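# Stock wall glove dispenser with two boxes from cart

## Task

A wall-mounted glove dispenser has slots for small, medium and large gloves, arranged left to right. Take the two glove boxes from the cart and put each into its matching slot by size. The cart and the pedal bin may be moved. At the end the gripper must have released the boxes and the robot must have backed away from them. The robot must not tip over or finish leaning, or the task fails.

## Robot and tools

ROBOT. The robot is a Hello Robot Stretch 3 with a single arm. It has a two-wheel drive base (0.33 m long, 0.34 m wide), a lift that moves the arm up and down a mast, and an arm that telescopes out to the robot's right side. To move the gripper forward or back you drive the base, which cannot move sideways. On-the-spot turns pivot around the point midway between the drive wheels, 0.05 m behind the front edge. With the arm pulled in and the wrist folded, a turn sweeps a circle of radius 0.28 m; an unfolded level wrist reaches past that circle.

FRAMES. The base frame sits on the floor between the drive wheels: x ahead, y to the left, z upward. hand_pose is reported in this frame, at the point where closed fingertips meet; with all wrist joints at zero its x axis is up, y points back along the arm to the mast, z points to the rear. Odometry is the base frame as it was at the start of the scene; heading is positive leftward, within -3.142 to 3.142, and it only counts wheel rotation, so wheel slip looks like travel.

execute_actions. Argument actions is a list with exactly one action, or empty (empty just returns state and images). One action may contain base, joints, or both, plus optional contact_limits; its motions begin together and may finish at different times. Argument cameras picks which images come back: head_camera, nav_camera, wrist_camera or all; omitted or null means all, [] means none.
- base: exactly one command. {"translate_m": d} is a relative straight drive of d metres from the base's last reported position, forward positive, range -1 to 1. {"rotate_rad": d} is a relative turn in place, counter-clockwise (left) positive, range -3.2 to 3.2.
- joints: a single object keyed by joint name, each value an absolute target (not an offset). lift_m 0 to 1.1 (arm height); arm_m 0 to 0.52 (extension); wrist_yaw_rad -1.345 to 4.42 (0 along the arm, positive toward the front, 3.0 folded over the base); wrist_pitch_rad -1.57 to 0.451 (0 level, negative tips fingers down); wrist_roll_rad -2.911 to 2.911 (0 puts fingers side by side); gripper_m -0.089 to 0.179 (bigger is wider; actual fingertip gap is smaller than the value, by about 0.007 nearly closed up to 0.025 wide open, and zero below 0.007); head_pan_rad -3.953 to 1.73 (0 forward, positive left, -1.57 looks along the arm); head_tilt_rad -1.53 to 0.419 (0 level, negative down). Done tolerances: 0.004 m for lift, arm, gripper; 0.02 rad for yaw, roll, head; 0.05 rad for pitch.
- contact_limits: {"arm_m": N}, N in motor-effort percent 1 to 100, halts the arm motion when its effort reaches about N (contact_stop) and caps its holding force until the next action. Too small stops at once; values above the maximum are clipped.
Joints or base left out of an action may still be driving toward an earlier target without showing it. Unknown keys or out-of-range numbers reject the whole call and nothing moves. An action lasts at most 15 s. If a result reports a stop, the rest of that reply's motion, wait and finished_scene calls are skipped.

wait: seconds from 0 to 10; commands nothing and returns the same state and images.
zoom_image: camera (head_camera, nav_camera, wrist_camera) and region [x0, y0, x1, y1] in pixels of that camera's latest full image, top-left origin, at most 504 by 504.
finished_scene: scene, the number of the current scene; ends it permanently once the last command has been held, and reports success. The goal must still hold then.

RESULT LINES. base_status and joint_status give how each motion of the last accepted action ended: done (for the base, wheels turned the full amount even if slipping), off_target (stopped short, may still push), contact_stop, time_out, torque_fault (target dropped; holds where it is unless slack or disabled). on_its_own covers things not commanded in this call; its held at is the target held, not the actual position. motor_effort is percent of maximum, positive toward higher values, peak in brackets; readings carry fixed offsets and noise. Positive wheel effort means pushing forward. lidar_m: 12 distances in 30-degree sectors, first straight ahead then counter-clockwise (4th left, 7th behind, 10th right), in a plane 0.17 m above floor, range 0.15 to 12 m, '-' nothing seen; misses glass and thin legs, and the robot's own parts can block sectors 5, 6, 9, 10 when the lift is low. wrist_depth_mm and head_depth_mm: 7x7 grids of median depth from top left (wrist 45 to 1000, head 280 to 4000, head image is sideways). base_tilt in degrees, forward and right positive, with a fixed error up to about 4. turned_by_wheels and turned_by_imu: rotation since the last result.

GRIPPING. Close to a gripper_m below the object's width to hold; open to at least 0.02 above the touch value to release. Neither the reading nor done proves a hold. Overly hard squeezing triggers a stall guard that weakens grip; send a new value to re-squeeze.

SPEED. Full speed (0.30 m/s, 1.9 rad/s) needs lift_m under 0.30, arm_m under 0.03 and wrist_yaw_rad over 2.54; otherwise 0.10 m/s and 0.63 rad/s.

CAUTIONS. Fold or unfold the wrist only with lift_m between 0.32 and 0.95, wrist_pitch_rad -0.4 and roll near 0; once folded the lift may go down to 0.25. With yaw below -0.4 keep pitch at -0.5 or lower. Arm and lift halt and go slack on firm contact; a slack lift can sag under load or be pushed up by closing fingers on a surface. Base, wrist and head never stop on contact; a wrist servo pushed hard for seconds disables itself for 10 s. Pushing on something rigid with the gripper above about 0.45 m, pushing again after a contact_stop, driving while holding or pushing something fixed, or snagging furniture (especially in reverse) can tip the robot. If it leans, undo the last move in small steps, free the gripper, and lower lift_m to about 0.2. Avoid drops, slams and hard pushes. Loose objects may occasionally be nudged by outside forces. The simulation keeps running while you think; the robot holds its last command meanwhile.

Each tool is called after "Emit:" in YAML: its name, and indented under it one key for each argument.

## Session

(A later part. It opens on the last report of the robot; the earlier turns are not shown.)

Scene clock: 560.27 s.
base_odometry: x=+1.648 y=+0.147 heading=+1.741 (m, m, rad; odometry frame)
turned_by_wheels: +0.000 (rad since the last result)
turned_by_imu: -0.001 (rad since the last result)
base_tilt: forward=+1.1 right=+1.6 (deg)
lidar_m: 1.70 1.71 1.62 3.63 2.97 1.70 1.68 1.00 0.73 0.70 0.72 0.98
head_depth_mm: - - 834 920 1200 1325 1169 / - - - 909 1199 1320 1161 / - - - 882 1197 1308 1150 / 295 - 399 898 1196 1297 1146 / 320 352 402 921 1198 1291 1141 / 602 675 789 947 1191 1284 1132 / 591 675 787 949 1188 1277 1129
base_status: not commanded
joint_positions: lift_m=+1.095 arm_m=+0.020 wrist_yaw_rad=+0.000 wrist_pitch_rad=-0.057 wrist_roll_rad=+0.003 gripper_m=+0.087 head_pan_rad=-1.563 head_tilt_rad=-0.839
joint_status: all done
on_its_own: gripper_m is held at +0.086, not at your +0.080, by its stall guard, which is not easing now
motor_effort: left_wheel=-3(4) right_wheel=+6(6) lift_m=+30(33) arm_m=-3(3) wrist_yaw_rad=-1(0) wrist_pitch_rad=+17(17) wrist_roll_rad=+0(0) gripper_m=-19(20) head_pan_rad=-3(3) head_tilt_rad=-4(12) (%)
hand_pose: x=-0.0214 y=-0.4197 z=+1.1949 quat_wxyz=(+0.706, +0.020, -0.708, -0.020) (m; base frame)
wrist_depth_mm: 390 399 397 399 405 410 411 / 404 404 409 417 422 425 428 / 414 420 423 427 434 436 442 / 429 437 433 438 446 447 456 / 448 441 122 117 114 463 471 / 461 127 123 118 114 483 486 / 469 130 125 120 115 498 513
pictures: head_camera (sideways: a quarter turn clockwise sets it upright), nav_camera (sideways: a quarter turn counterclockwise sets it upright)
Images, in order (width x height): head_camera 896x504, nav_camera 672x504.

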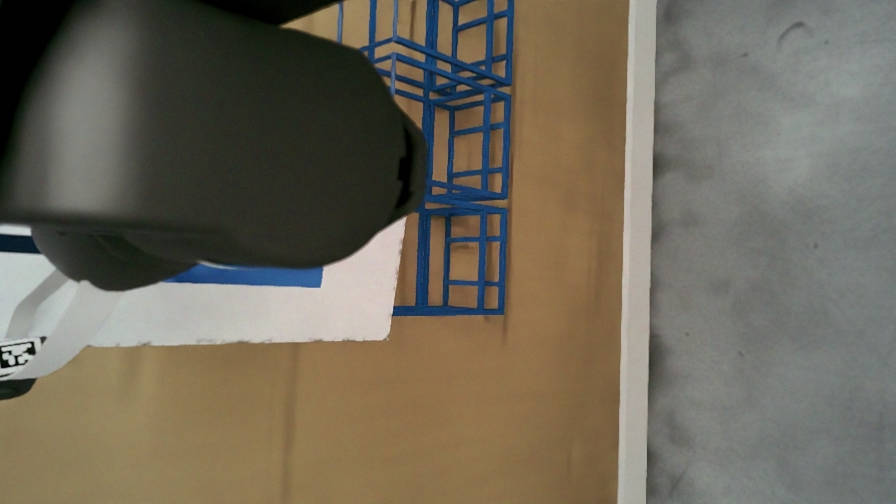

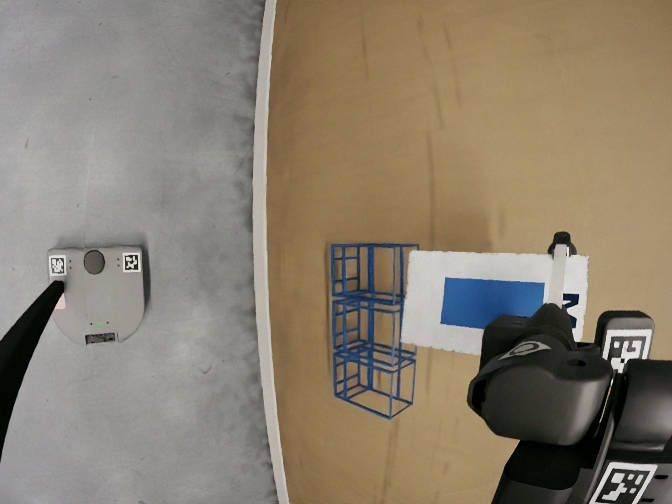

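Emit:
execute_actions:
  actions:
    - {"base": {"translate_m": -0.135}}
  cameras: ["head_camera", "nav_camera"]

Emit:
zoom_image:
  camera: "head_camera"
  region: [300, 80, 560, 440]

Scene clock: 632.37 s.
base_odometry: x=+1.671 y=+0.014 heading=+1.741 (m, m, rad; odometry frame)
turned_by_wheels: +0.000 (rad since the last result)
turned_by_imu: -0.002 (rad since the last result)
base_tilt: forward=+1.1 right=+1.6 (deg)
lidar_m: 1.84 1.71 1.72 3.62 2.77 1.56 1.55 1.00 0.72 0.70 0.72 0.98
head_depth_mm: - - 835 958 1204 1331 1170 / - - - 925 1200 1318 1164 / - - - 920 1199 1315 1154 / 294 - 399 911 1198 1301 1148 / 320 352 402 908 1195 1293 1139 / 603 677 792 926 1194 1282 1137 / 592 677 790 949 1191 1280 1127
base_status: done
joint_positions: lift_m=+1.095 arm_m=+0.020 wrist_yaw_rad=+0.000 wrist_pitch_rad=-0.057 wrist_roll_rad=+0.003 gripper_m=+0.087 head_pan_rad=-1.563 head_tilt_rad=-0.839
joint_status: not commanded
on_its_own: gripper_m is held at +0.086, not at your +0.080, by its stall guard, which is not easing now
motor_effort: left_wheel=-4(10) right_wheel=+6(8) lift_m=+30(30) arm_m=-3(3) wrist_yaw_rad=+0(0) wrist_pitch_rad=+17(17) wrist_roll_rad=+0(0) gripper_m=-19(19) head_pan_rad=-3(3) head_tilt_rad=-4(4) (%)
hand_pose: x=-0.0214 y=-0.4197 z=+1.1949 quat_wxyz=(+0.706, +0.020, -0.708, -0.020) (m; base frame)
wrist_depth_mm: 390 400 406 405 407 409 413 / 406 409 413 423 420 422 429 / 420 426 426 429 431 441 442 / 432 433 437 440 448 453 453 / 449 444 122 117 114 467 473 / 460 127 123 118 114 481 491 / 478 130 125 120 115 499 509
pictures: head_camera (sideways: a quarter turn clockwise sets it upright), nav_camera (sideways: a quarter turn counterclockwise sets it upright)
Images, in order (width x height): head_camera 896x504, nav_camera 672x504.

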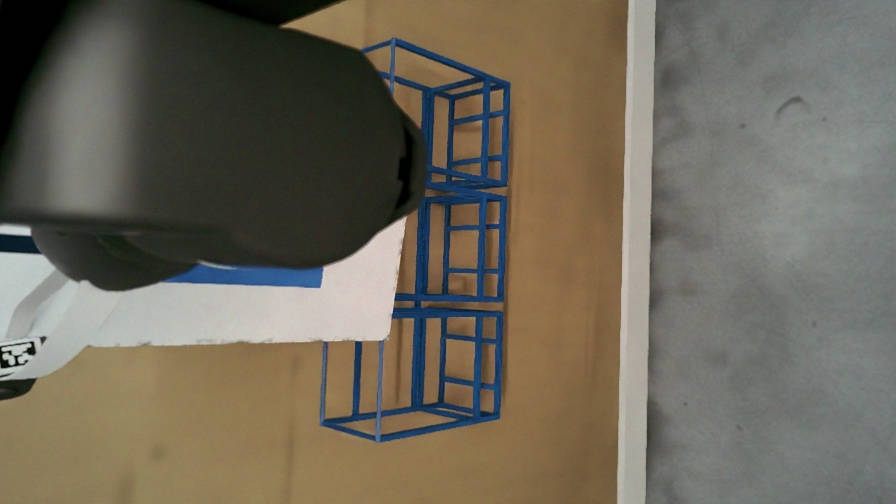

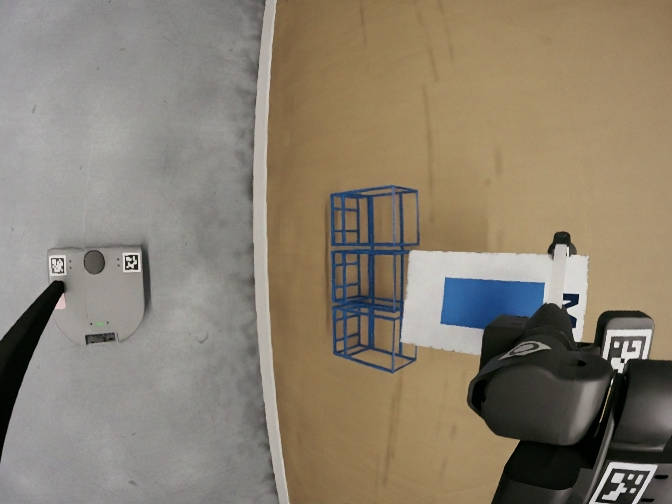

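Region (300, 80, 560, 440) of head_camera's 896x504 image, scaled by 1.400, with more detail than that image has.

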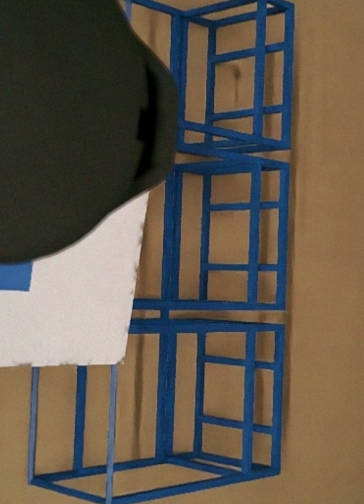

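Emit:
execute_actions:
  actions:
    - {"joints": {"lift_m": 0.97, "arm_m": 0.24, "head_tilt_rad": -0.7}, "contact_limits": {"arm_m": 15}}

Scene clock: 671.13 s.
base_odometry: x=+1.671 y=+0.014 heading=+1.741 (m, m, rad; odometry frame)
turned_by_wheels: +0.000 (rad since the last result)
turned_by_imu: -0.001 (rad since the last result)
base_tilt: forward=+1.1 right=+1.6 (deg)
lidar_m: 1.84 1.71 1.73 3.63 2.77 1.57 1.55 1.00 0.73 0.70 0.72 0.98
head_depth_mm: 575 623 - 862 1000 1224 1222 / 574 613 - 824 977 1226 1216 / 575 - - 835 968 1217 1206 / 573 610 - 857 942 1219 1197 / 572 618 698 837 942 1214 1191 / 572 638 724 837 931 1211 1190 / 572 638 723 816 985 1213 1186
base_status: not commanded
joint_positions: lift_m=+0.970 arm_m=+0.240 wrist_yaw_rad=+0.000 wrist_pitch_rad=-0.057 wrist_roll_rad=+0.003 gripper_m=+0.087 head_pan_rad=-1.563 head_tilt_rad=-0.705
joint_status: all done
on_its_own: gripper_m is held at +0.086, not at your +0.080, by its stall guard, which is not easing now
motor_effort: left_wheel=-5(5) right_wheel=+6(6) lift_m=+26(28) arm_m=+3(5) wrist_yaw_rad=+0(0) wrist_pitch_rad=+17(17) wrist_roll_rad=+0(0) gripper_m=-20(19) head_pan_rad=-3(3) head_tilt_rad=+1(12) (%)
contact_limits: arm_m 15 (drawing in: default 28, maximum 46; extending or still: default 39, maximum 63)
hand_pose: x=-0.0214 y=-0.6392 z=+1.0701 quat_wxyz=(+0.706, +0.020, -0.708, -0.020) (m; base frame)
wrist_depth_mm: 189 191 192 195 197 198 200 / 195 195 198 200 202 205 206 / 201 202 204 206 209 211 213 / 208 211 210 212 215 218 221 / 214 214 122 117 114 224 229 / 222 127 123 118 114 234 235 / 229 130 125 120 115 244 245
pictures: head_camera (sideways: a quarter turn clockwise sets it upright), nav_camera (sideways: a quarter turn counterclockwise sets it upright), wrist_camera
Images, in order (width x height): head_camera 896x504, nav_camera 672x504, wrist_camera 644x364.

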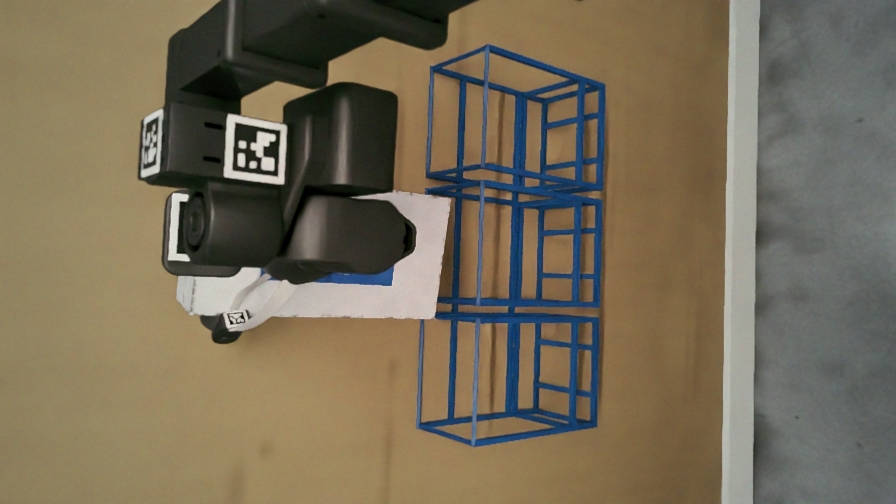

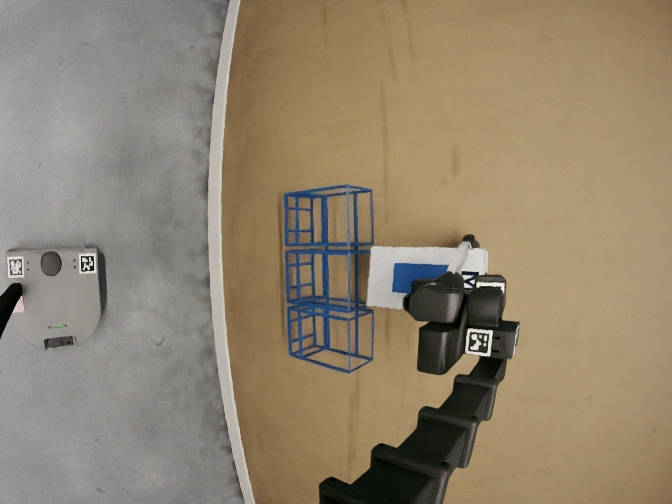

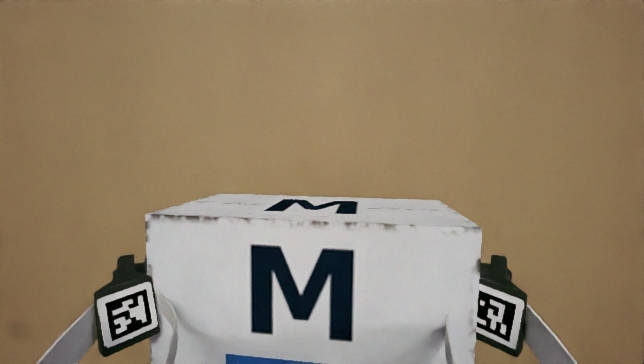

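Emit:
zoom_image:
  camera: "head_camera"
  region: [380, 150, 620, 350]

Region (380, 150, 620, 350) of head_camera's 896x504 image, scaled by 2.100, with more detail than that image has.

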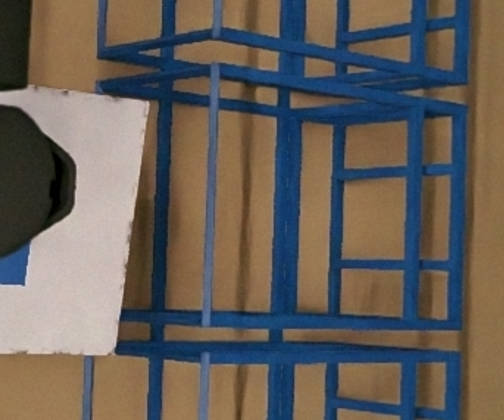

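Emit:
execute_actions:
  actions:
    - {"base": {"translate_m": -0.017}, "joints": {"lift_m": 0.935, "arm_m": 0.247, "wrist_pitch_rad": 0.04}, "contact_limits": {"arm_m": 15}}
  cameras: ["head_camera", "wrist_camera"]

Emit:
zoom_image:
  camera: "head_camera"
  region: [380, 150, 620, 350]

Scene clock: 745.03 s.
base_odometry: x=+1.673 y=-0.003 heading=+1.741 (m, m, rad; odometry frame)
turned_by_wheels: +0.000 (rad since the last result)
turned_by_imu: -0.001 (rad since the last result)
base_tilt: forward=+1.1 right=+1.6 (deg)
lidar_m: 1.85 1.73 1.75 3.63 2.75 1.55 1.53 1.00 0.73 0.70 0.72 0.98
head_depth_mm: 575 643 - - 1015 1230 1223 / 575 633 - 845 999 1225 1215 / 574 630 - 857 971 1224 1208 / 573 620 - 857 943 1216 1202 / 572 628 706 818 943 1213 1195 / 572 639 723 836 941 1209 1189 / 570 637 723 816 985 1209 1187
base_status: done
joint_positions: lift_m=+0.935 arm_m=+0.247 wrist_yaw_rad=+0.000 wrist_pitch_rad=-0.021 wrist_roll_rad=+0.003 gripper_m=+0.087 head_pan_rad=-1.563 head_tilt_rad=-0.705
joint_status: wrist_pitch_rad off_target (ended at -0.021, target +0.040); the others done
on_its_own: gripper_m is held at +0.086, not at your +0.080, by its stall guard, which is not easing now
motor_effort: left_wheel=-4(10) right_wheel=+5(8) lift_m=+25(28) arm_m=+4(6) wrist_yaw_rad=+0(1) wrist_pitch_rad=+18(20) wrist_roll_rad=+0(0) gripper_m=-19(19) head_pan_rad=-3(3) head_tilt_rad=+1(2) (%)
contact_limits: arm_m 15 (drawing in: default 28, maximum 46; extending or still: default 39, maximum 63)
hand_pose: x=-0.0214 y=-0.6474 z=+1.0443 quat_wxyz=(+0.706, +0.008, -0.708, -0.008) (m; base frame)
wrist_depth_mm: 185 187 189 191 193 194 196 / 190 192 194 196 198 200 202 / 196 197 200 201 204 205 208 / 201 202 203 205 208 211 213 / 206 206 122 117 114 216 219 / 212 127 123 118 113 222 225 / 217 130 125 119 115 231 233
pictures: head_camera (sideways: a quarter turn clockwise sets it upright), wrist_camera
Images, in order (width x height): head_camera 896x504, wrist_camera 644x364.

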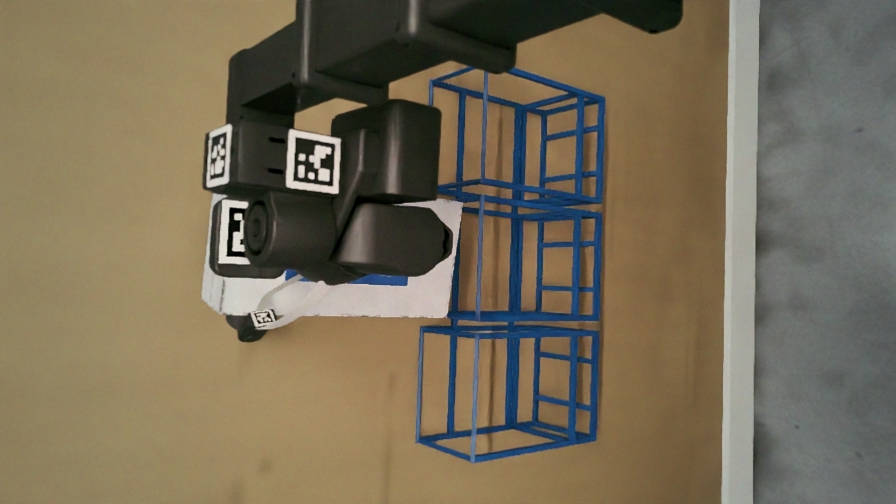

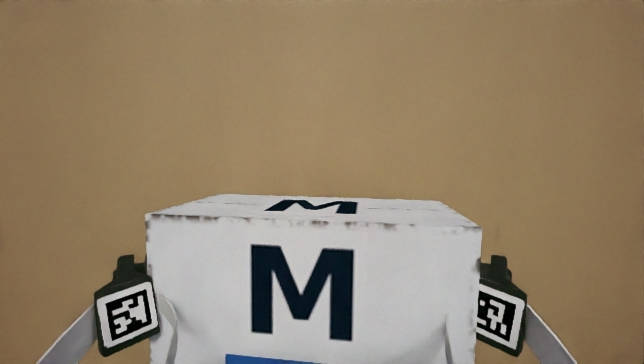

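Region (380, 150, 620, 350) of head_camera's 896x504 image, scaled by 2.100, with more detail than that image has.

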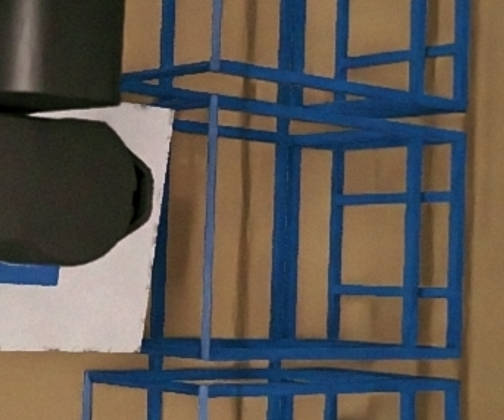

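Emit:
execute_actions:
  actions:
    - {"base": {"translate_m": -0.044}, "joints": {"wrist_yaw_rad": 0.16, "arm_m": 0.249}, "contact_limits": {"arm_m": 15}}
  cameras: ["head_camera", "wrist_camera"]

Emit:
zoom_image:
  camera: "head_camera"
  region: [380, 170, 620, 370]

Scene clock: 790.67 s.
base_odometry: x=+1.681 y=-0.046 heading=+1.740 (m, m, rad; odometry frame)
turned_by_wheels: +0.000 (rad since the last result)
turned_by_imu: -0.001 (rad since the last result)
base_tilt: forward=+1.1 right=+1.6 (deg)
lidar_m: 1.90 1.76 1.81 3.62 2.69 1.50 1.49 1.00 0.73 0.70 0.72 0.98
head_depth_mm: 576 644 - - 1015 1232 1224 / 576 634 - 843 1001 1229 1218 / 575 632 - 862 950 1223 1210 / 573 622 - 776 937 1212 1203 / 573 610 629 787 934 1215 1191 / 572 639 726 835 943 1207 1184 / 572 638 723 818 961 1206 1183
base_status: done
joint_positions: lift_m=+0.935 arm_m=+0.249 wrist_yaw_rad=+0.159 wrist_pitch_rad=-0.021 wrist_roll_rad=+0.003 gripper_m=+0.087 head_pan_rad=-1.563 head_tilt_rad=-0.705
joint_status: all done
on_its_own: gripper_m is held at +0.086, not at your +0.080, by its stall guard, which is not easing now
motor_effort: left_wheel=-4(11) right_wheel=+6(11) lift_m=+26(25) arm_m=+4(4) wrist_yaw_rad=+0(4) wrist_pitch_rad=+18(18) wrist_roll_rad=+0(0) gripper_m=-19(19) head_pan_rad=-3(3) head_tilt_rad=+1(1) (%)
contact_limits: arm_m 15 (drawing in: default 28, maximum 46; extending or still: default 39, maximum 63)
hand_pose: x=+0.0191 y=-0.6462 z=+1.0443 quat_wxyz=(+0.705, +0.064, -0.705, +0.048) (m; base frame)
wrist_depth_mm: 212 206 199 191 185 179 175 / 218 211 204 197 190 184 177 / 224 218 209 202 195 188 182 / 232 224 213 206 199 192 186 / 239 229 122 117 114 197 191 / 247 127 123 118 114 200 196 / 254 130 125 119 115 208 200
pictures: head_camera (sideways: a quarter turn clockwise sets it upright), wrist_camera
Images, in order (width x height): head_camera 896x504, wrist_camera 644x364.

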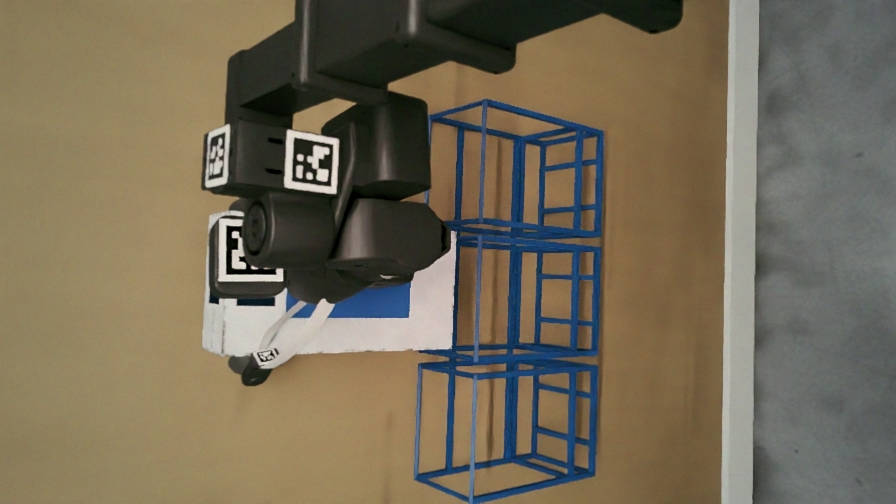

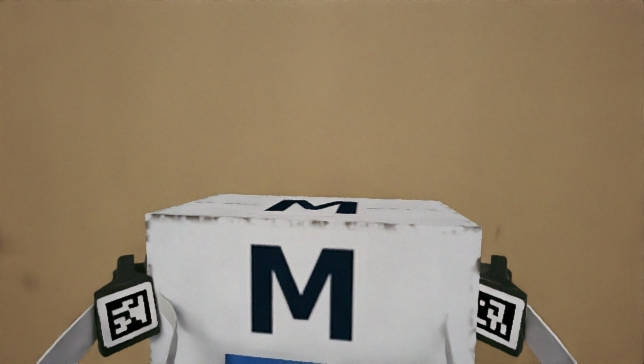

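Region (380, 170, 620, 370) of head_camera's 896x504 image, scaled by 2.100, with more detail than that image has.

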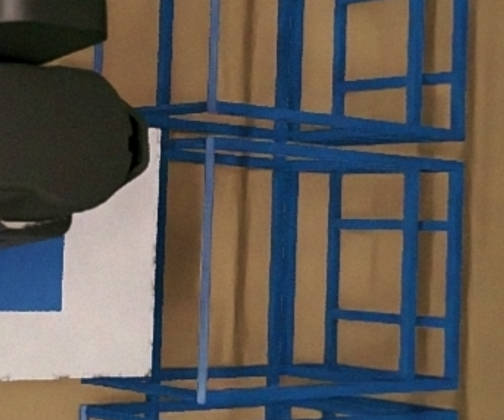

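Emit:
execute_actions:
  actions:
    - {"base": {"translate_m": 0.008}, "joints": {"lift_m": 0.92}}
  cameras: ["head_camera"]

Emit:
zoom_image:
  camera: "head_camera"
  region: [380, 170, 620, 370]

Scene clock: 809.40 s.
base_odometry: x=+1.680 y=-0.038 heading=+1.740 (m, m, rad; odometry frame)
turned_by_wheels: +0.000 (rad since the last result)
turned_by_imu: -0.001 (rad since the last result)
base_tilt: forward=+1.1 right=+1.6 (deg)
lidar_m: 1.89 1.75 1.80 3.63 2.70 1.51 1.50 1.00 0.73 0.70 0.72 0.98
head_depth_mm: 576 645 703 - 1041 1270 1226 / 575 643 - 864 990 1225 1221 / 574 632 - 861 971 1223 1211 / 574 627 - 878 936 1221 1197 / 573 619 618 742 934 1211 1198 / 573 639 725 819 940 1210 1184 / 571 639 724 830 961 1208 1179
base_status: done
joint_positions: lift_m=+0.920 arm_m=+0.249 wrist_yaw_rad=+0.160 wrist_pitch_rad=-0.021 wrist_roll_rad=+0.003 gripper_m=+0.087 head_pan_rad=-1.563 head_tilt_rad=-0.705
joint_status: all done
on_its_own: gripper_m is held at +0.086, not at your +0.080, by its stall guard, which is not easing now
motor_effort: left_wheel=-4(6) right_wheel=+5(13) lift_m=+25(26) arm_m=+4(3) wrist_yaw_rad=+0(1) wrist_pitch_rad=+18(18) wrist_roll_rad=+0(0) gripper_m=-19(19) head_pan_rad=-3(3) head_tilt_rad=+1(2) (%)
hand_pose: x=+0.0193 y=-0.6462 z=+1.0293 quat_wxyz=(+0.705, +0.064, -0.705, +0.049) (m; base frame)
wrist_depth_mm: 211 205 198 191 185 179 173 / 219 210 204 196 189 184 177 / 225 218 208 201 195 188 182 / 231 224 214 206 199 193 187 / 238 229 122 117 114 196 191 / 246 127 123 118 113 199 197 / 254 130 125 120 115 209 201
pictures: head_camera (sideways: a quarter turn clockwise sets it upright)
Images, in order (width x height): head_camera 896x504.

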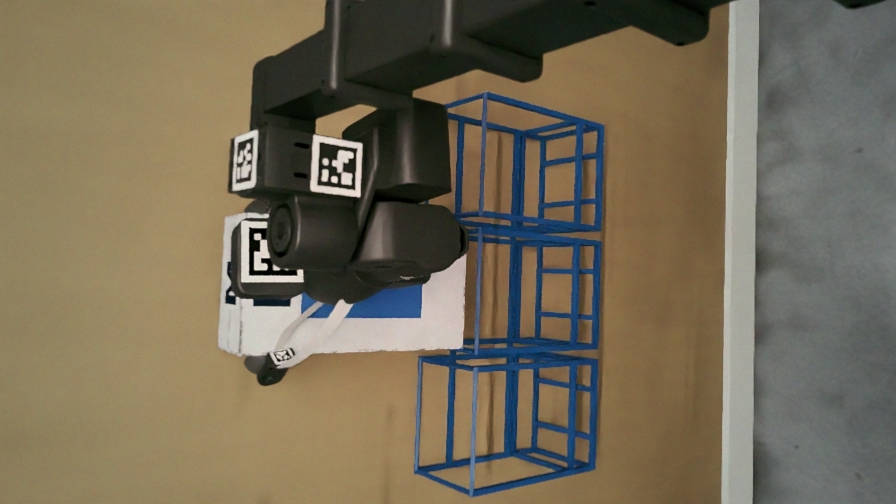

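Region (380, 170, 620, 370) of head_camera's 896x504 image, scaled by 2.100, with more detail than that image has.

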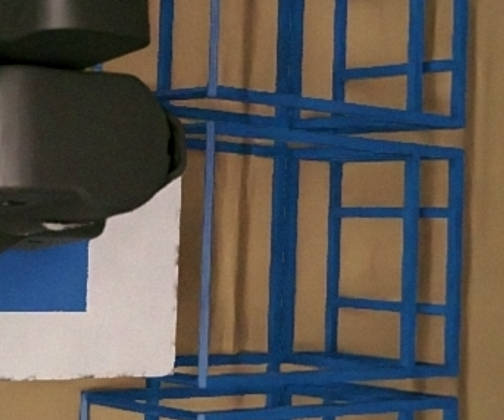

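Emit:
execute_actions:
  actions:
    - {"joints": {"lift_m": 0.89}}
  cameras: ["head_camera", "wrist_camera"]

Emit:
zoom_image:
  camera: "head_camera"
  region: [380, 170, 620, 370]

Scene clock: 824.33 s.
base_odometry: x=+1.680 y=-0.038 heading=+1.740 (m, m, rad; odometry frame)
turned_by_wheels: +0.000 (rad since the last result)
turned_by_imu: -0.001 (rad since the last result)
base_tilt: forward=+1.1 right=+1.6 (deg)
lidar_m: 1.89 1.75 1.80 3.62 2.69 1.51 1.50 1.00 0.72 0.70 0.72 0.98
head_depth_mm: 577 645 731 - - - 1225 / 576 643 703 - 999 1226 1215 / 575 642 - - 975 1223 1213 / 574 642 - - 938 1222 1203 / 572 634 621 715 935 1216 1197 / 572 639 725 818 940 1210 1191 / 571 639 721 830 965 1205 1180
base_status: not commanded
joint_positions: lift_m=+0.890 arm_m=+0.249 wrist_yaw_rad=+0.160 wrist_pitch_rad=+0.009 wrist_roll_rad=+0.003 gripper_m=+0.087 head_pan_rad=-1.563 head_tilt_rad=-0.705
joint_status: all done
on_its_own: gripper_m is held at +0.086, not at your +0.080, by its stall guard, which is not easing now
motor_effort: left_wheel=-4(4) right_wheel=+6(5) lift_m=+22(24) arm_m=+3(4) wrist_yaw_rad=+0(1) wrist_pitch_rad=+9(18) wrist_roll_rad=+0(0) gripper_m=-19(19) head_pan_rad=-3(3) head_tilt_rad=+1(1) (%)
hand_pose: x=+0.0194 y=-0.6469 z=+1.0071 quat_wxyz=(+0.704, +0.054, -0.706, +0.059) (m; base frame)
wrist_depth_mm: 216 209 202 194 189 183 177 / 221 214 206 198 192 186 180 / 226 219 210 203 196 189 183 / 232 224 213 207 199 193 186 / 238 229 124 118 114 196 191 / 245 128 123 119 114 198 194 / 250 129 125 120 115 206 198
pictures: head_camera (sideways: a quarter turn clockwise sets it upright), wrist_camera
Images, in order (width x height): head_camera 896x504, wrist_camera 644x364.

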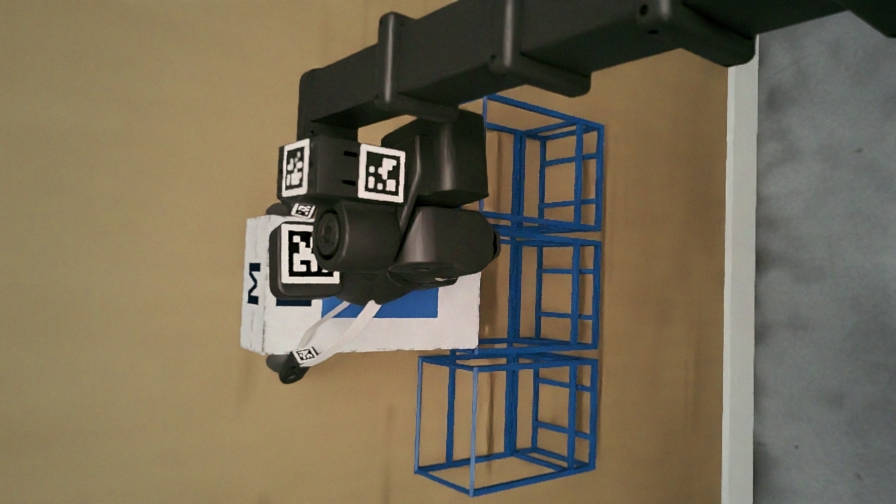

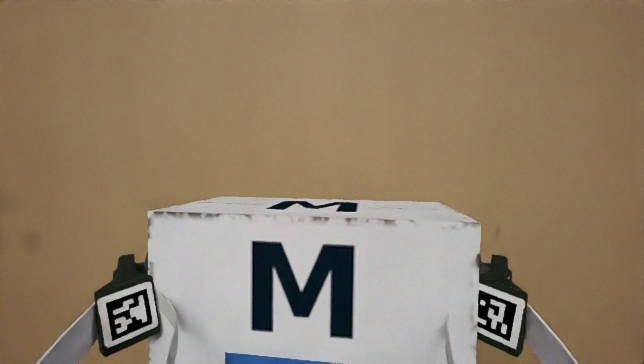

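Region (380, 170, 620, 370) of head_camera's 896x504 image, scaled by 2.100, with more detail than that image has.

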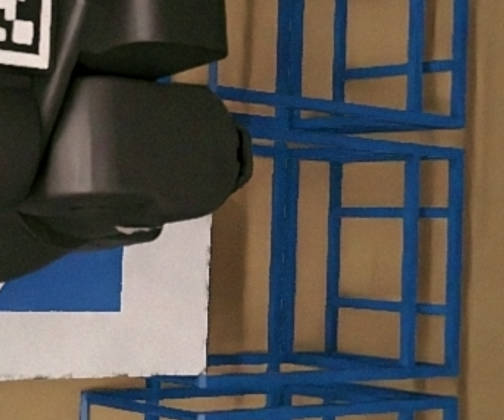

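Emit:
execute_actions:
  actions:
    - {"joints": {"lift_m": 0.905, "wrist_pitch_rad": 0.14, "arm_m": 0.252}, "contact_limits": {"arm_m": 15}}
  cameras: ["head_camera", "wrist_camera"]

Emit:
zoom_image:
  camera: "head_camera"
  region: [380, 170, 620, 370]

Scene clock: 858.53 s.
base_odometry: x=+1.680 y=-0.038 heading=+1.740 (m, m, rad; odometry frame)
turned_by_wheels: +0.000 (rad since the last result)
turned_by_imu: -0.001 (rad since the last result)
base_tilt: forward=+1.1 right=+1.6 (deg)
lidar_m: 1.89 1.76 1.79 3.63 2.70 1.51 1.50 1.00 0.73 0.70 0.72 0.98
head_depth_mm: 577 644 718 - - 1277 1226 / 575 643 691 864 1001 1225 1216 / 573 641 - 880 974 1218 1209 / 573 619 - 879 937 1221 1200 / 572 618 627 786 937 1218 1192 / 573 638 725 820 937 1214 1186 / 571 638 721 831 961 1208 1181
base_status: not commanded
joint_positions: lift_m=+0.905 arm_m=+0.252 wrist_yaw_rad=+0.160 wrist_pitch_rad=+0.077 wrist_roll_rad=+0.003 gripper_m=+0.087 head_pan_rad=-1.563 head_tilt_rad=-0.705
joint_status: wrist_pitch_rad off_target (ended at +0.077, target +0.140); the others done
on_its_own: gripper_m is held at +0.086, not at your +0.080, by its stall guard, which is not easing now
motor_effort: left_wheel=-4(4) right_wheel=+6(6) lift_m=+31(31) arm_m=+3(3) wrist_yaw_rad=+1(0) wrist_pitch_rad=+18(22) wrist_roll_rad=+0(0) gripper_m=-20(20) head_pan_rad=-3(3) head_tilt_rad=+2(2) (%)
contact_limits: arm_m 15 (drawing in: default 28, maximum 46; extending or still: default 39, maximum 63)
hand_pose: x=+0.0196 y=-0.6508 z=+1.0393 quat_wxyz=(+0.701, +0.030, -0.707, +0.083) (m; base frame)
wrist_depth_mm: 223 214 207 200 192 186 180 / 225 216 210 201 194 188 181 / 227 219 212 203 197 190 183 / 230 223 213 204 198 192 186 / 232 225 123 118 113 193 187 / 235 127 123 118 114 194 189 / 239 130 125 119 115 197 191
pictures: head_camera (sideways: a quarter turn clockwise sets it upright), wrist_camera
Images, in order (width x height): head_camera 896x504, wrist_camera 644x364.

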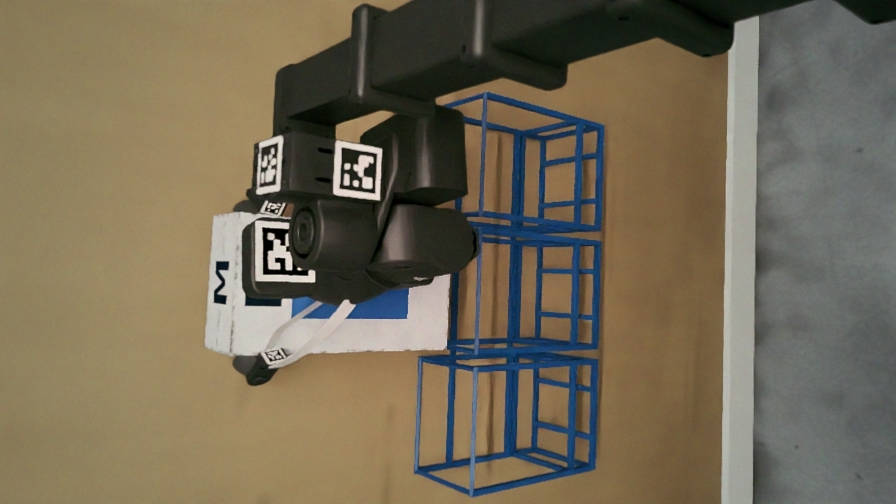

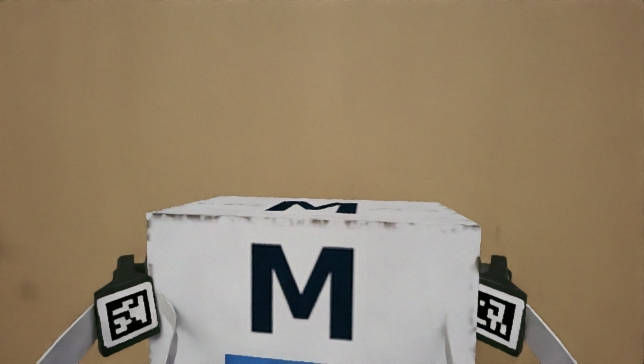

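Region (380, 170, 620, 370) of head_camera's 896x504 image, scaled by 2.100, with more detail than that image has.

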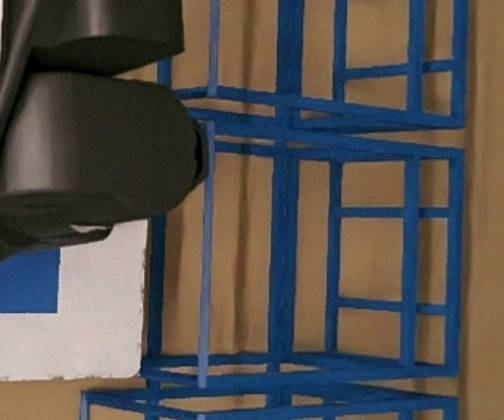

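Emit:
execute_actions:
  actions:
    - {"base": {"translate_m": -0.003}, "joints": {"lift_m": 0.89, "arm_m": 0.245}}
  cameras: ["head_camera"]

Emit:
zoom_image:
  camera: "head_camera"
  region: [380, 170, 620, 370]

Scene clock: 876.50 s.
base_odometry: x=+1.680 y=-0.041 heading=+1.740 (m, m, rad; odometry frame)
turned_by_wheels: +0.000 (rad since the last result)
turned_by_imu: -0.001 (rad since the last result)
base_tilt: forward=+1.1 right=+1.6 (deg)
lidar_m: 1.89 1.75 1.80 3.62 2.69 1.50 1.49 1.00 0.73 0.70 0.72 0.98
head_depth_mm: 576 643 731 - - - 1222 / 575 643 702 - 998 1222 1219 / 575 641 - - 972 1222 1211 / 573 631 - - 938 1221 1198 / 572 625 620 745 935 1216 1190 / 571 639 726 834 938 1213 1185 / 572 637 723 828 963 1209 1180
base_status: done
joint_positions: lift_m=+0.890 arm_m=+0.245 wrist_yaw_rad=+0.160 wrist_pitch_rad=+0.078 wrist_roll_rad=+0.003 gripper_m=+0.087 head_pan_rad=-1.563 head_tilt_rad=-0.705
joint_status: all done
on_its_own: gripper_m is held at +0.086, not at your +0.080, by its stall guard, which is not easing now
motor_effort: left_wheel=-5(10) right_wheel=+5(8) lift_m=+26(22) arm_m=-3(2) wrist_yaw_rad=+1(0) wrist_pitch_rad=+18(18) wrist_roll_rad=+0(0) gripper_m=-19(19) head_pan_rad=-3(3) head_tilt_rad=+2(1) (%)
hand_pose: x=+0.0196 y=-0.6443 z=+1.0246 quat_wxyz=(+0.701, +0.029, -0.707, +0.084) (m; base frame)
wrist_depth_mm: 231 221 214 207 199 192 186 / 232 223 215 208 200 195 188 / 235 226 218 210 204 196 189 / 236 229 220 212 205 199 192 / 239 232 123 118 113 198 194 / 242 127 123 118 114 200 196 / 249 129 125 119 115 203 197
pictures: head_camera (sideways: a quarter turn clockwise sets it upright)
Images, in order (width x height): head_camera 896x504.

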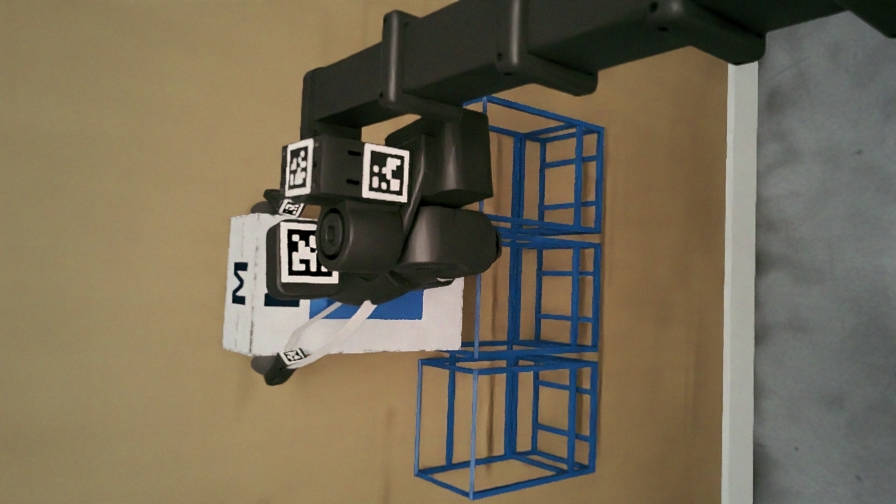

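Region (380, 170, 620, 370) of head_camera's 896x504 image, scaled by 2.100, with more detail than that image has.

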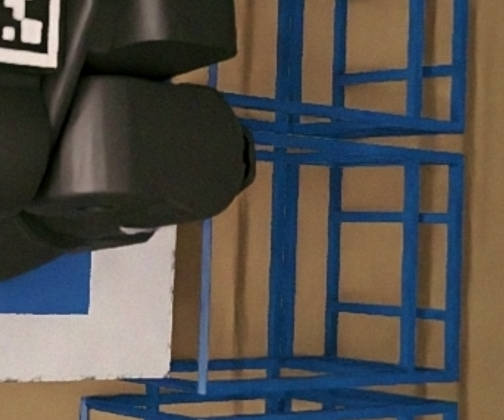

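Emit:
execute_actions:
  actions:
    - {"joints": {"lift_m": 0.865}}
  cameras: ["head_camera", "wrist_camera"]

Emit:
zoom_image:
  camera: "head_camera"
  region: [380, 170, 620, 370]

Scene clock: 884.87 s.
base_odometry: x=+1.680 y=-0.041 heading=+1.740 (m, m, rad; odometry frame)
turned_by_wheels: +0.000 (rad since the last result)
turned_by_imu: -0.001 (rad since the last result)
base_tilt: forward=+1.1 right=+1.6 (deg)
lidar_m: 1.89 1.75 1.79 3.63 2.70 1.51 1.49 1.00 0.73 0.70 0.72 0.98
head_depth_mm: 577 645 731 828 - - 1196 / 576 642 715 - 974 1225 1216 / 575 642 701 - 969 1221 1209 / 573 641 609 - 970 1220 1205 / 573 640 621 733 934 1210 1198 / 572 639 726 834 939 1212 1187 / 571 638 723 827 962 1205 1180
base_status: not commanded
joint_positions: lift_m=+0.865 arm_m=+0.245 wrist_yaw_rad=+0.160 wrist_pitch_rad=+0.078 wrist_roll_rad=+0.003 gripper_m=+0.087 head_pan_rad=-1.563 head_tilt_rad=-0.705
joint_status: all done
on_its_own: gripper_m is held at +0.086, not at your +0.080, by its stall guard, which is not easing now
motor_effort: left_wheel=-4(5) right_wheel=+6(6) lift_m=+26(25) arm_m=-3(3) wrist_yaw_rad=+0(1) wrist_pitch_rad=+18(18) wrist_roll_rad=+0(0) gripper_m=-20(19) head_pan_rad=-3(3) head_tilt_rad=+1(1) (%)
hand_pose: x=+0.0196 y=-0.6443 z=+0.9996 quat_wxyz=(+0.701, +0.029, -0.707, +0.084) (m; base frame)
wrist_depth_mm: 228 221 213 205 199 191 185 / 232 224 216 208 200 194 188 / 236 228 217 210 203 196 189 / 236 228 219 211 204 198 191 / 240 232 123 118 114 198 192 / 244 128 123 118 114 198 195 / 248 129 125 120 115 203 197
pictures: head_camera (sideways: a quarter turn clockwise sets it upright), wrist_camera
Images, in order (width x height): head_camera 896x504, wrist_camera 644x364.

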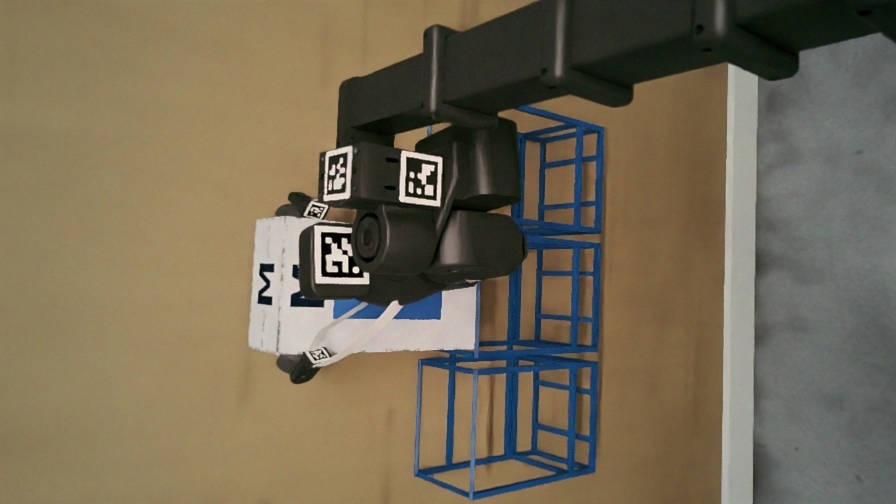

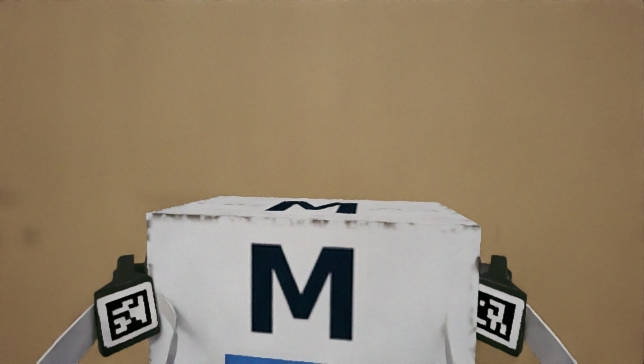

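Region (380, 170, 620, 370) of head_camera's 896x504 image, scaled by 2.100, with more detail than that image has.

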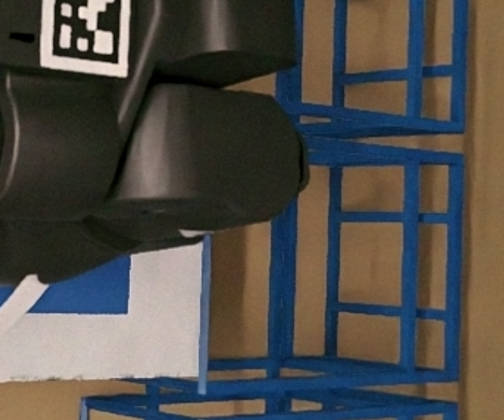

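Emit:
execute_actions:
  actions:
    - {"joints": {"lift_m": 0.79}}
  cameras: ["head_camera", "wrist_camera"]

Scene clock: 893.60 s.
base_odometry: x=+1.680 y=-0.041 heading=+1.740 (m, m, rad; odometry frame)
turned_by_wheels: +0.000 (rad since the last result)
turned_by_imu: -0.001 (rad since the last result)
base_tilt: forward=+1.1 right=+1.6 (deg)
lidar_m: 1.89 1.75 1.80 3.61 2.69 1.51 1.50 1.00 0.73 0.70 0.72 0.98
head_depth_mm: 578 643 730 845 1003 - - / 576 643 730 818 - 1263 1231 / 575 642 727 805 1054 1222 1213 / 573 640 686 - 1052 1218 1204 / 572 640 686 733 933 1216 1197 / 572 638 723 833 938 1212 1187 / 571 638 724 827 964 1207 1179
base_status: not commanded
joint_positions: lift_m=+0.790 arm_m=+0.245 wrist_yaw_rad=+0.160 wrist_pitch_rad=+0.078 wrist_roll_rad=+0.003 gripper_m=+0.087 head_pan_rad=-1.563 head_tilt_rad=-0.705
joint_status: all done
on_its_own: gripper_m is held at +0.086, not at your +0.080, by its stall guard, which is not easing now
motor_effort: left_wheel=-5(5) right_wheel=+5(5) lift_m=+26(26) arm_m=-3(3) wrist_yaw_rad=+1(0) wrist_pitch_rad=+18(18) wrist_roll_rad=+0(0) gripper_m=-20(19) head_pan_rad=-3(3) head_tilt_rad=+2(2) (%)
hand_pose: x=+0.0196 y=-0.6443 z=+0.9246 quat_wxyz=(+0.701, +0.029, -0.707, +0.084) (m; base frame)
wrist_depth_mm: 230 222 213 206 199 191 185 / 231 225 217 208 201 194 188 / 233 227 218 210 203 195 189 / 238 229 219 213 204 198 191 / 240 232 123 118 114 198 194 / 242 127 123 118 114 200 195 / 248 129 125 120 115 202 197
pictures: head_camera (sideways: a quarter turn clockwise sets it upright), wrist_camera
Images, in order (width x height): head_camera 896x504, wrist_camera 644x364.

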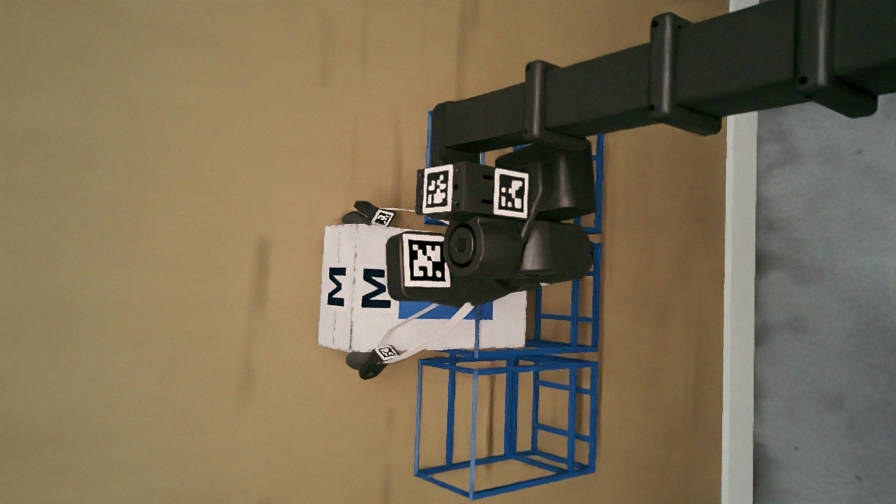

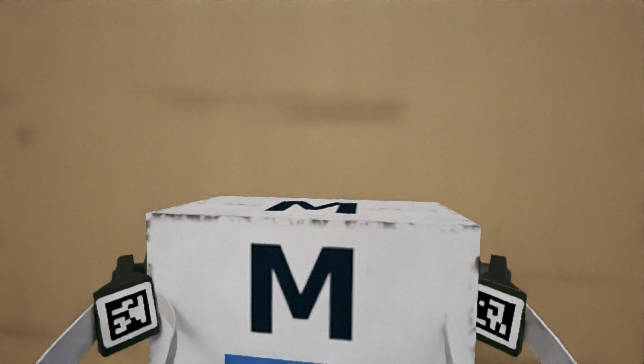

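Emit:
execute_actions:
  actions:
    - {"joints": {"lift_m": 0.74}}
  cameras: ["head_camera", "wrist_camera"]

Scene clock: 898.50 s.
base_odometry: x=+1.680 y=-0.041 heading=+1.740 (m, m, rad; odometry frame)
turned_by_wheels: +0.000 (rad since the last result)
turned_by_imu: -0.001 (rad since the last result)
base_tilt: forward=+1.1 right=+1.6 (deg)
lidar_m: 1.89 1.76 1.81 3.62 2.70 1.51 1.50 1.00 0.73 0.70 0.72 0.98
head_depth_mm: 577 644 732 845 1002 1194 1273 / 575 643 730 826 961 - - / 574 641 728 824 - 1217 1205 / 574 640 715 687 - 1221 1204 / 573 640 711 716 855 1214 1196 / 573 640 724 834 939 1213 1188 / 572 638 723 828 961 1206 1181
base_status: not commanded
joint_positions: lift_m=+0.740 arm_m=+0.245 wrist_yaw_rad=+0.160 wrist_pitch_rad=+0.079 wrist_roll_rad=+0.003 gripper_m=+0.087 head_pan_rad=-1.563 head_tilt_rad=-0.705
joint_status: all done
on_its_own: gripper_m is held at +0.086, not at your +0.080, by its stall guard, which is not easing now
motor_effort: left_wheel=-4(5) right_wheel=+5(5) lift_m=+26(26) arm_m=-3(3) wrist_yaw_rad=+0(0) wrist_pitch_rad=+18(18) wrist_roll_rad=+0(0) gripper_m=-19(19) head_pan_rad=-3(3) head_tilt_rad=+2(1) (%)
hand_pose: x=+0.0197 y=-0.6443 z=+0.8748 quat_wxyz=(+0.701, +0.029, -0.707, +0.084) (m; base frame)
wrist_depth_mm: 229 222 214 206 199 194 186 / 231 224 216 208 202 194 188 / 234 227 218 210 202 195 190 / 238 229 220 212 205 198 191 / 240 234 122 117 114 199 193 / 244 127 123 118 114 198 195 / 245 129 125 120 115 201 196
pictures: head_camera (sideways: a quarter turn clockwise sets it upright), wrist_camera
Images, in order (width x height): head_camera 896x504, wrist_camera 644x364.

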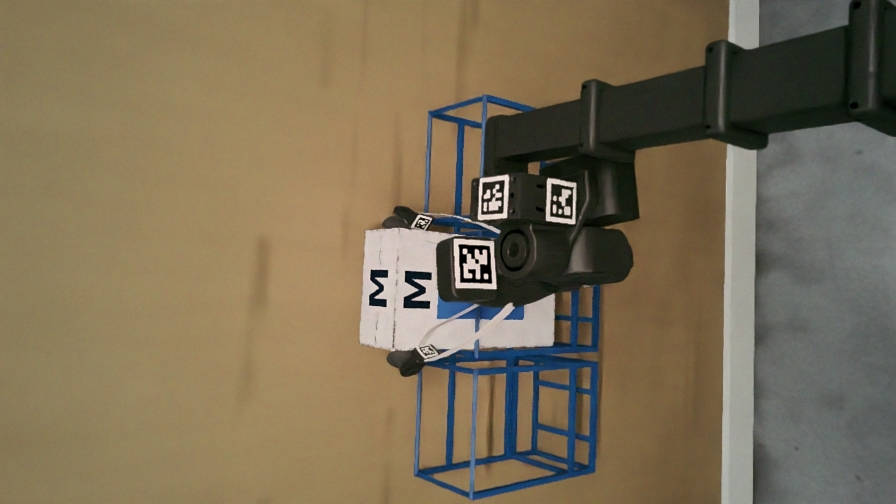

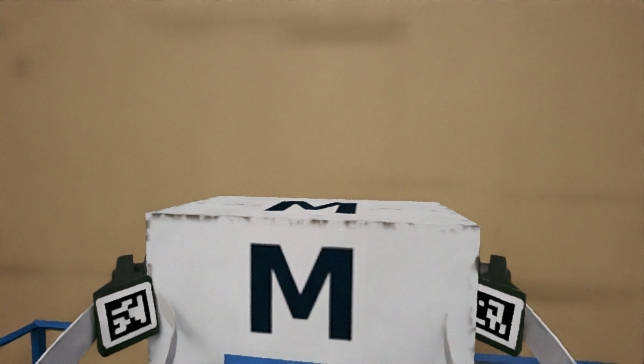

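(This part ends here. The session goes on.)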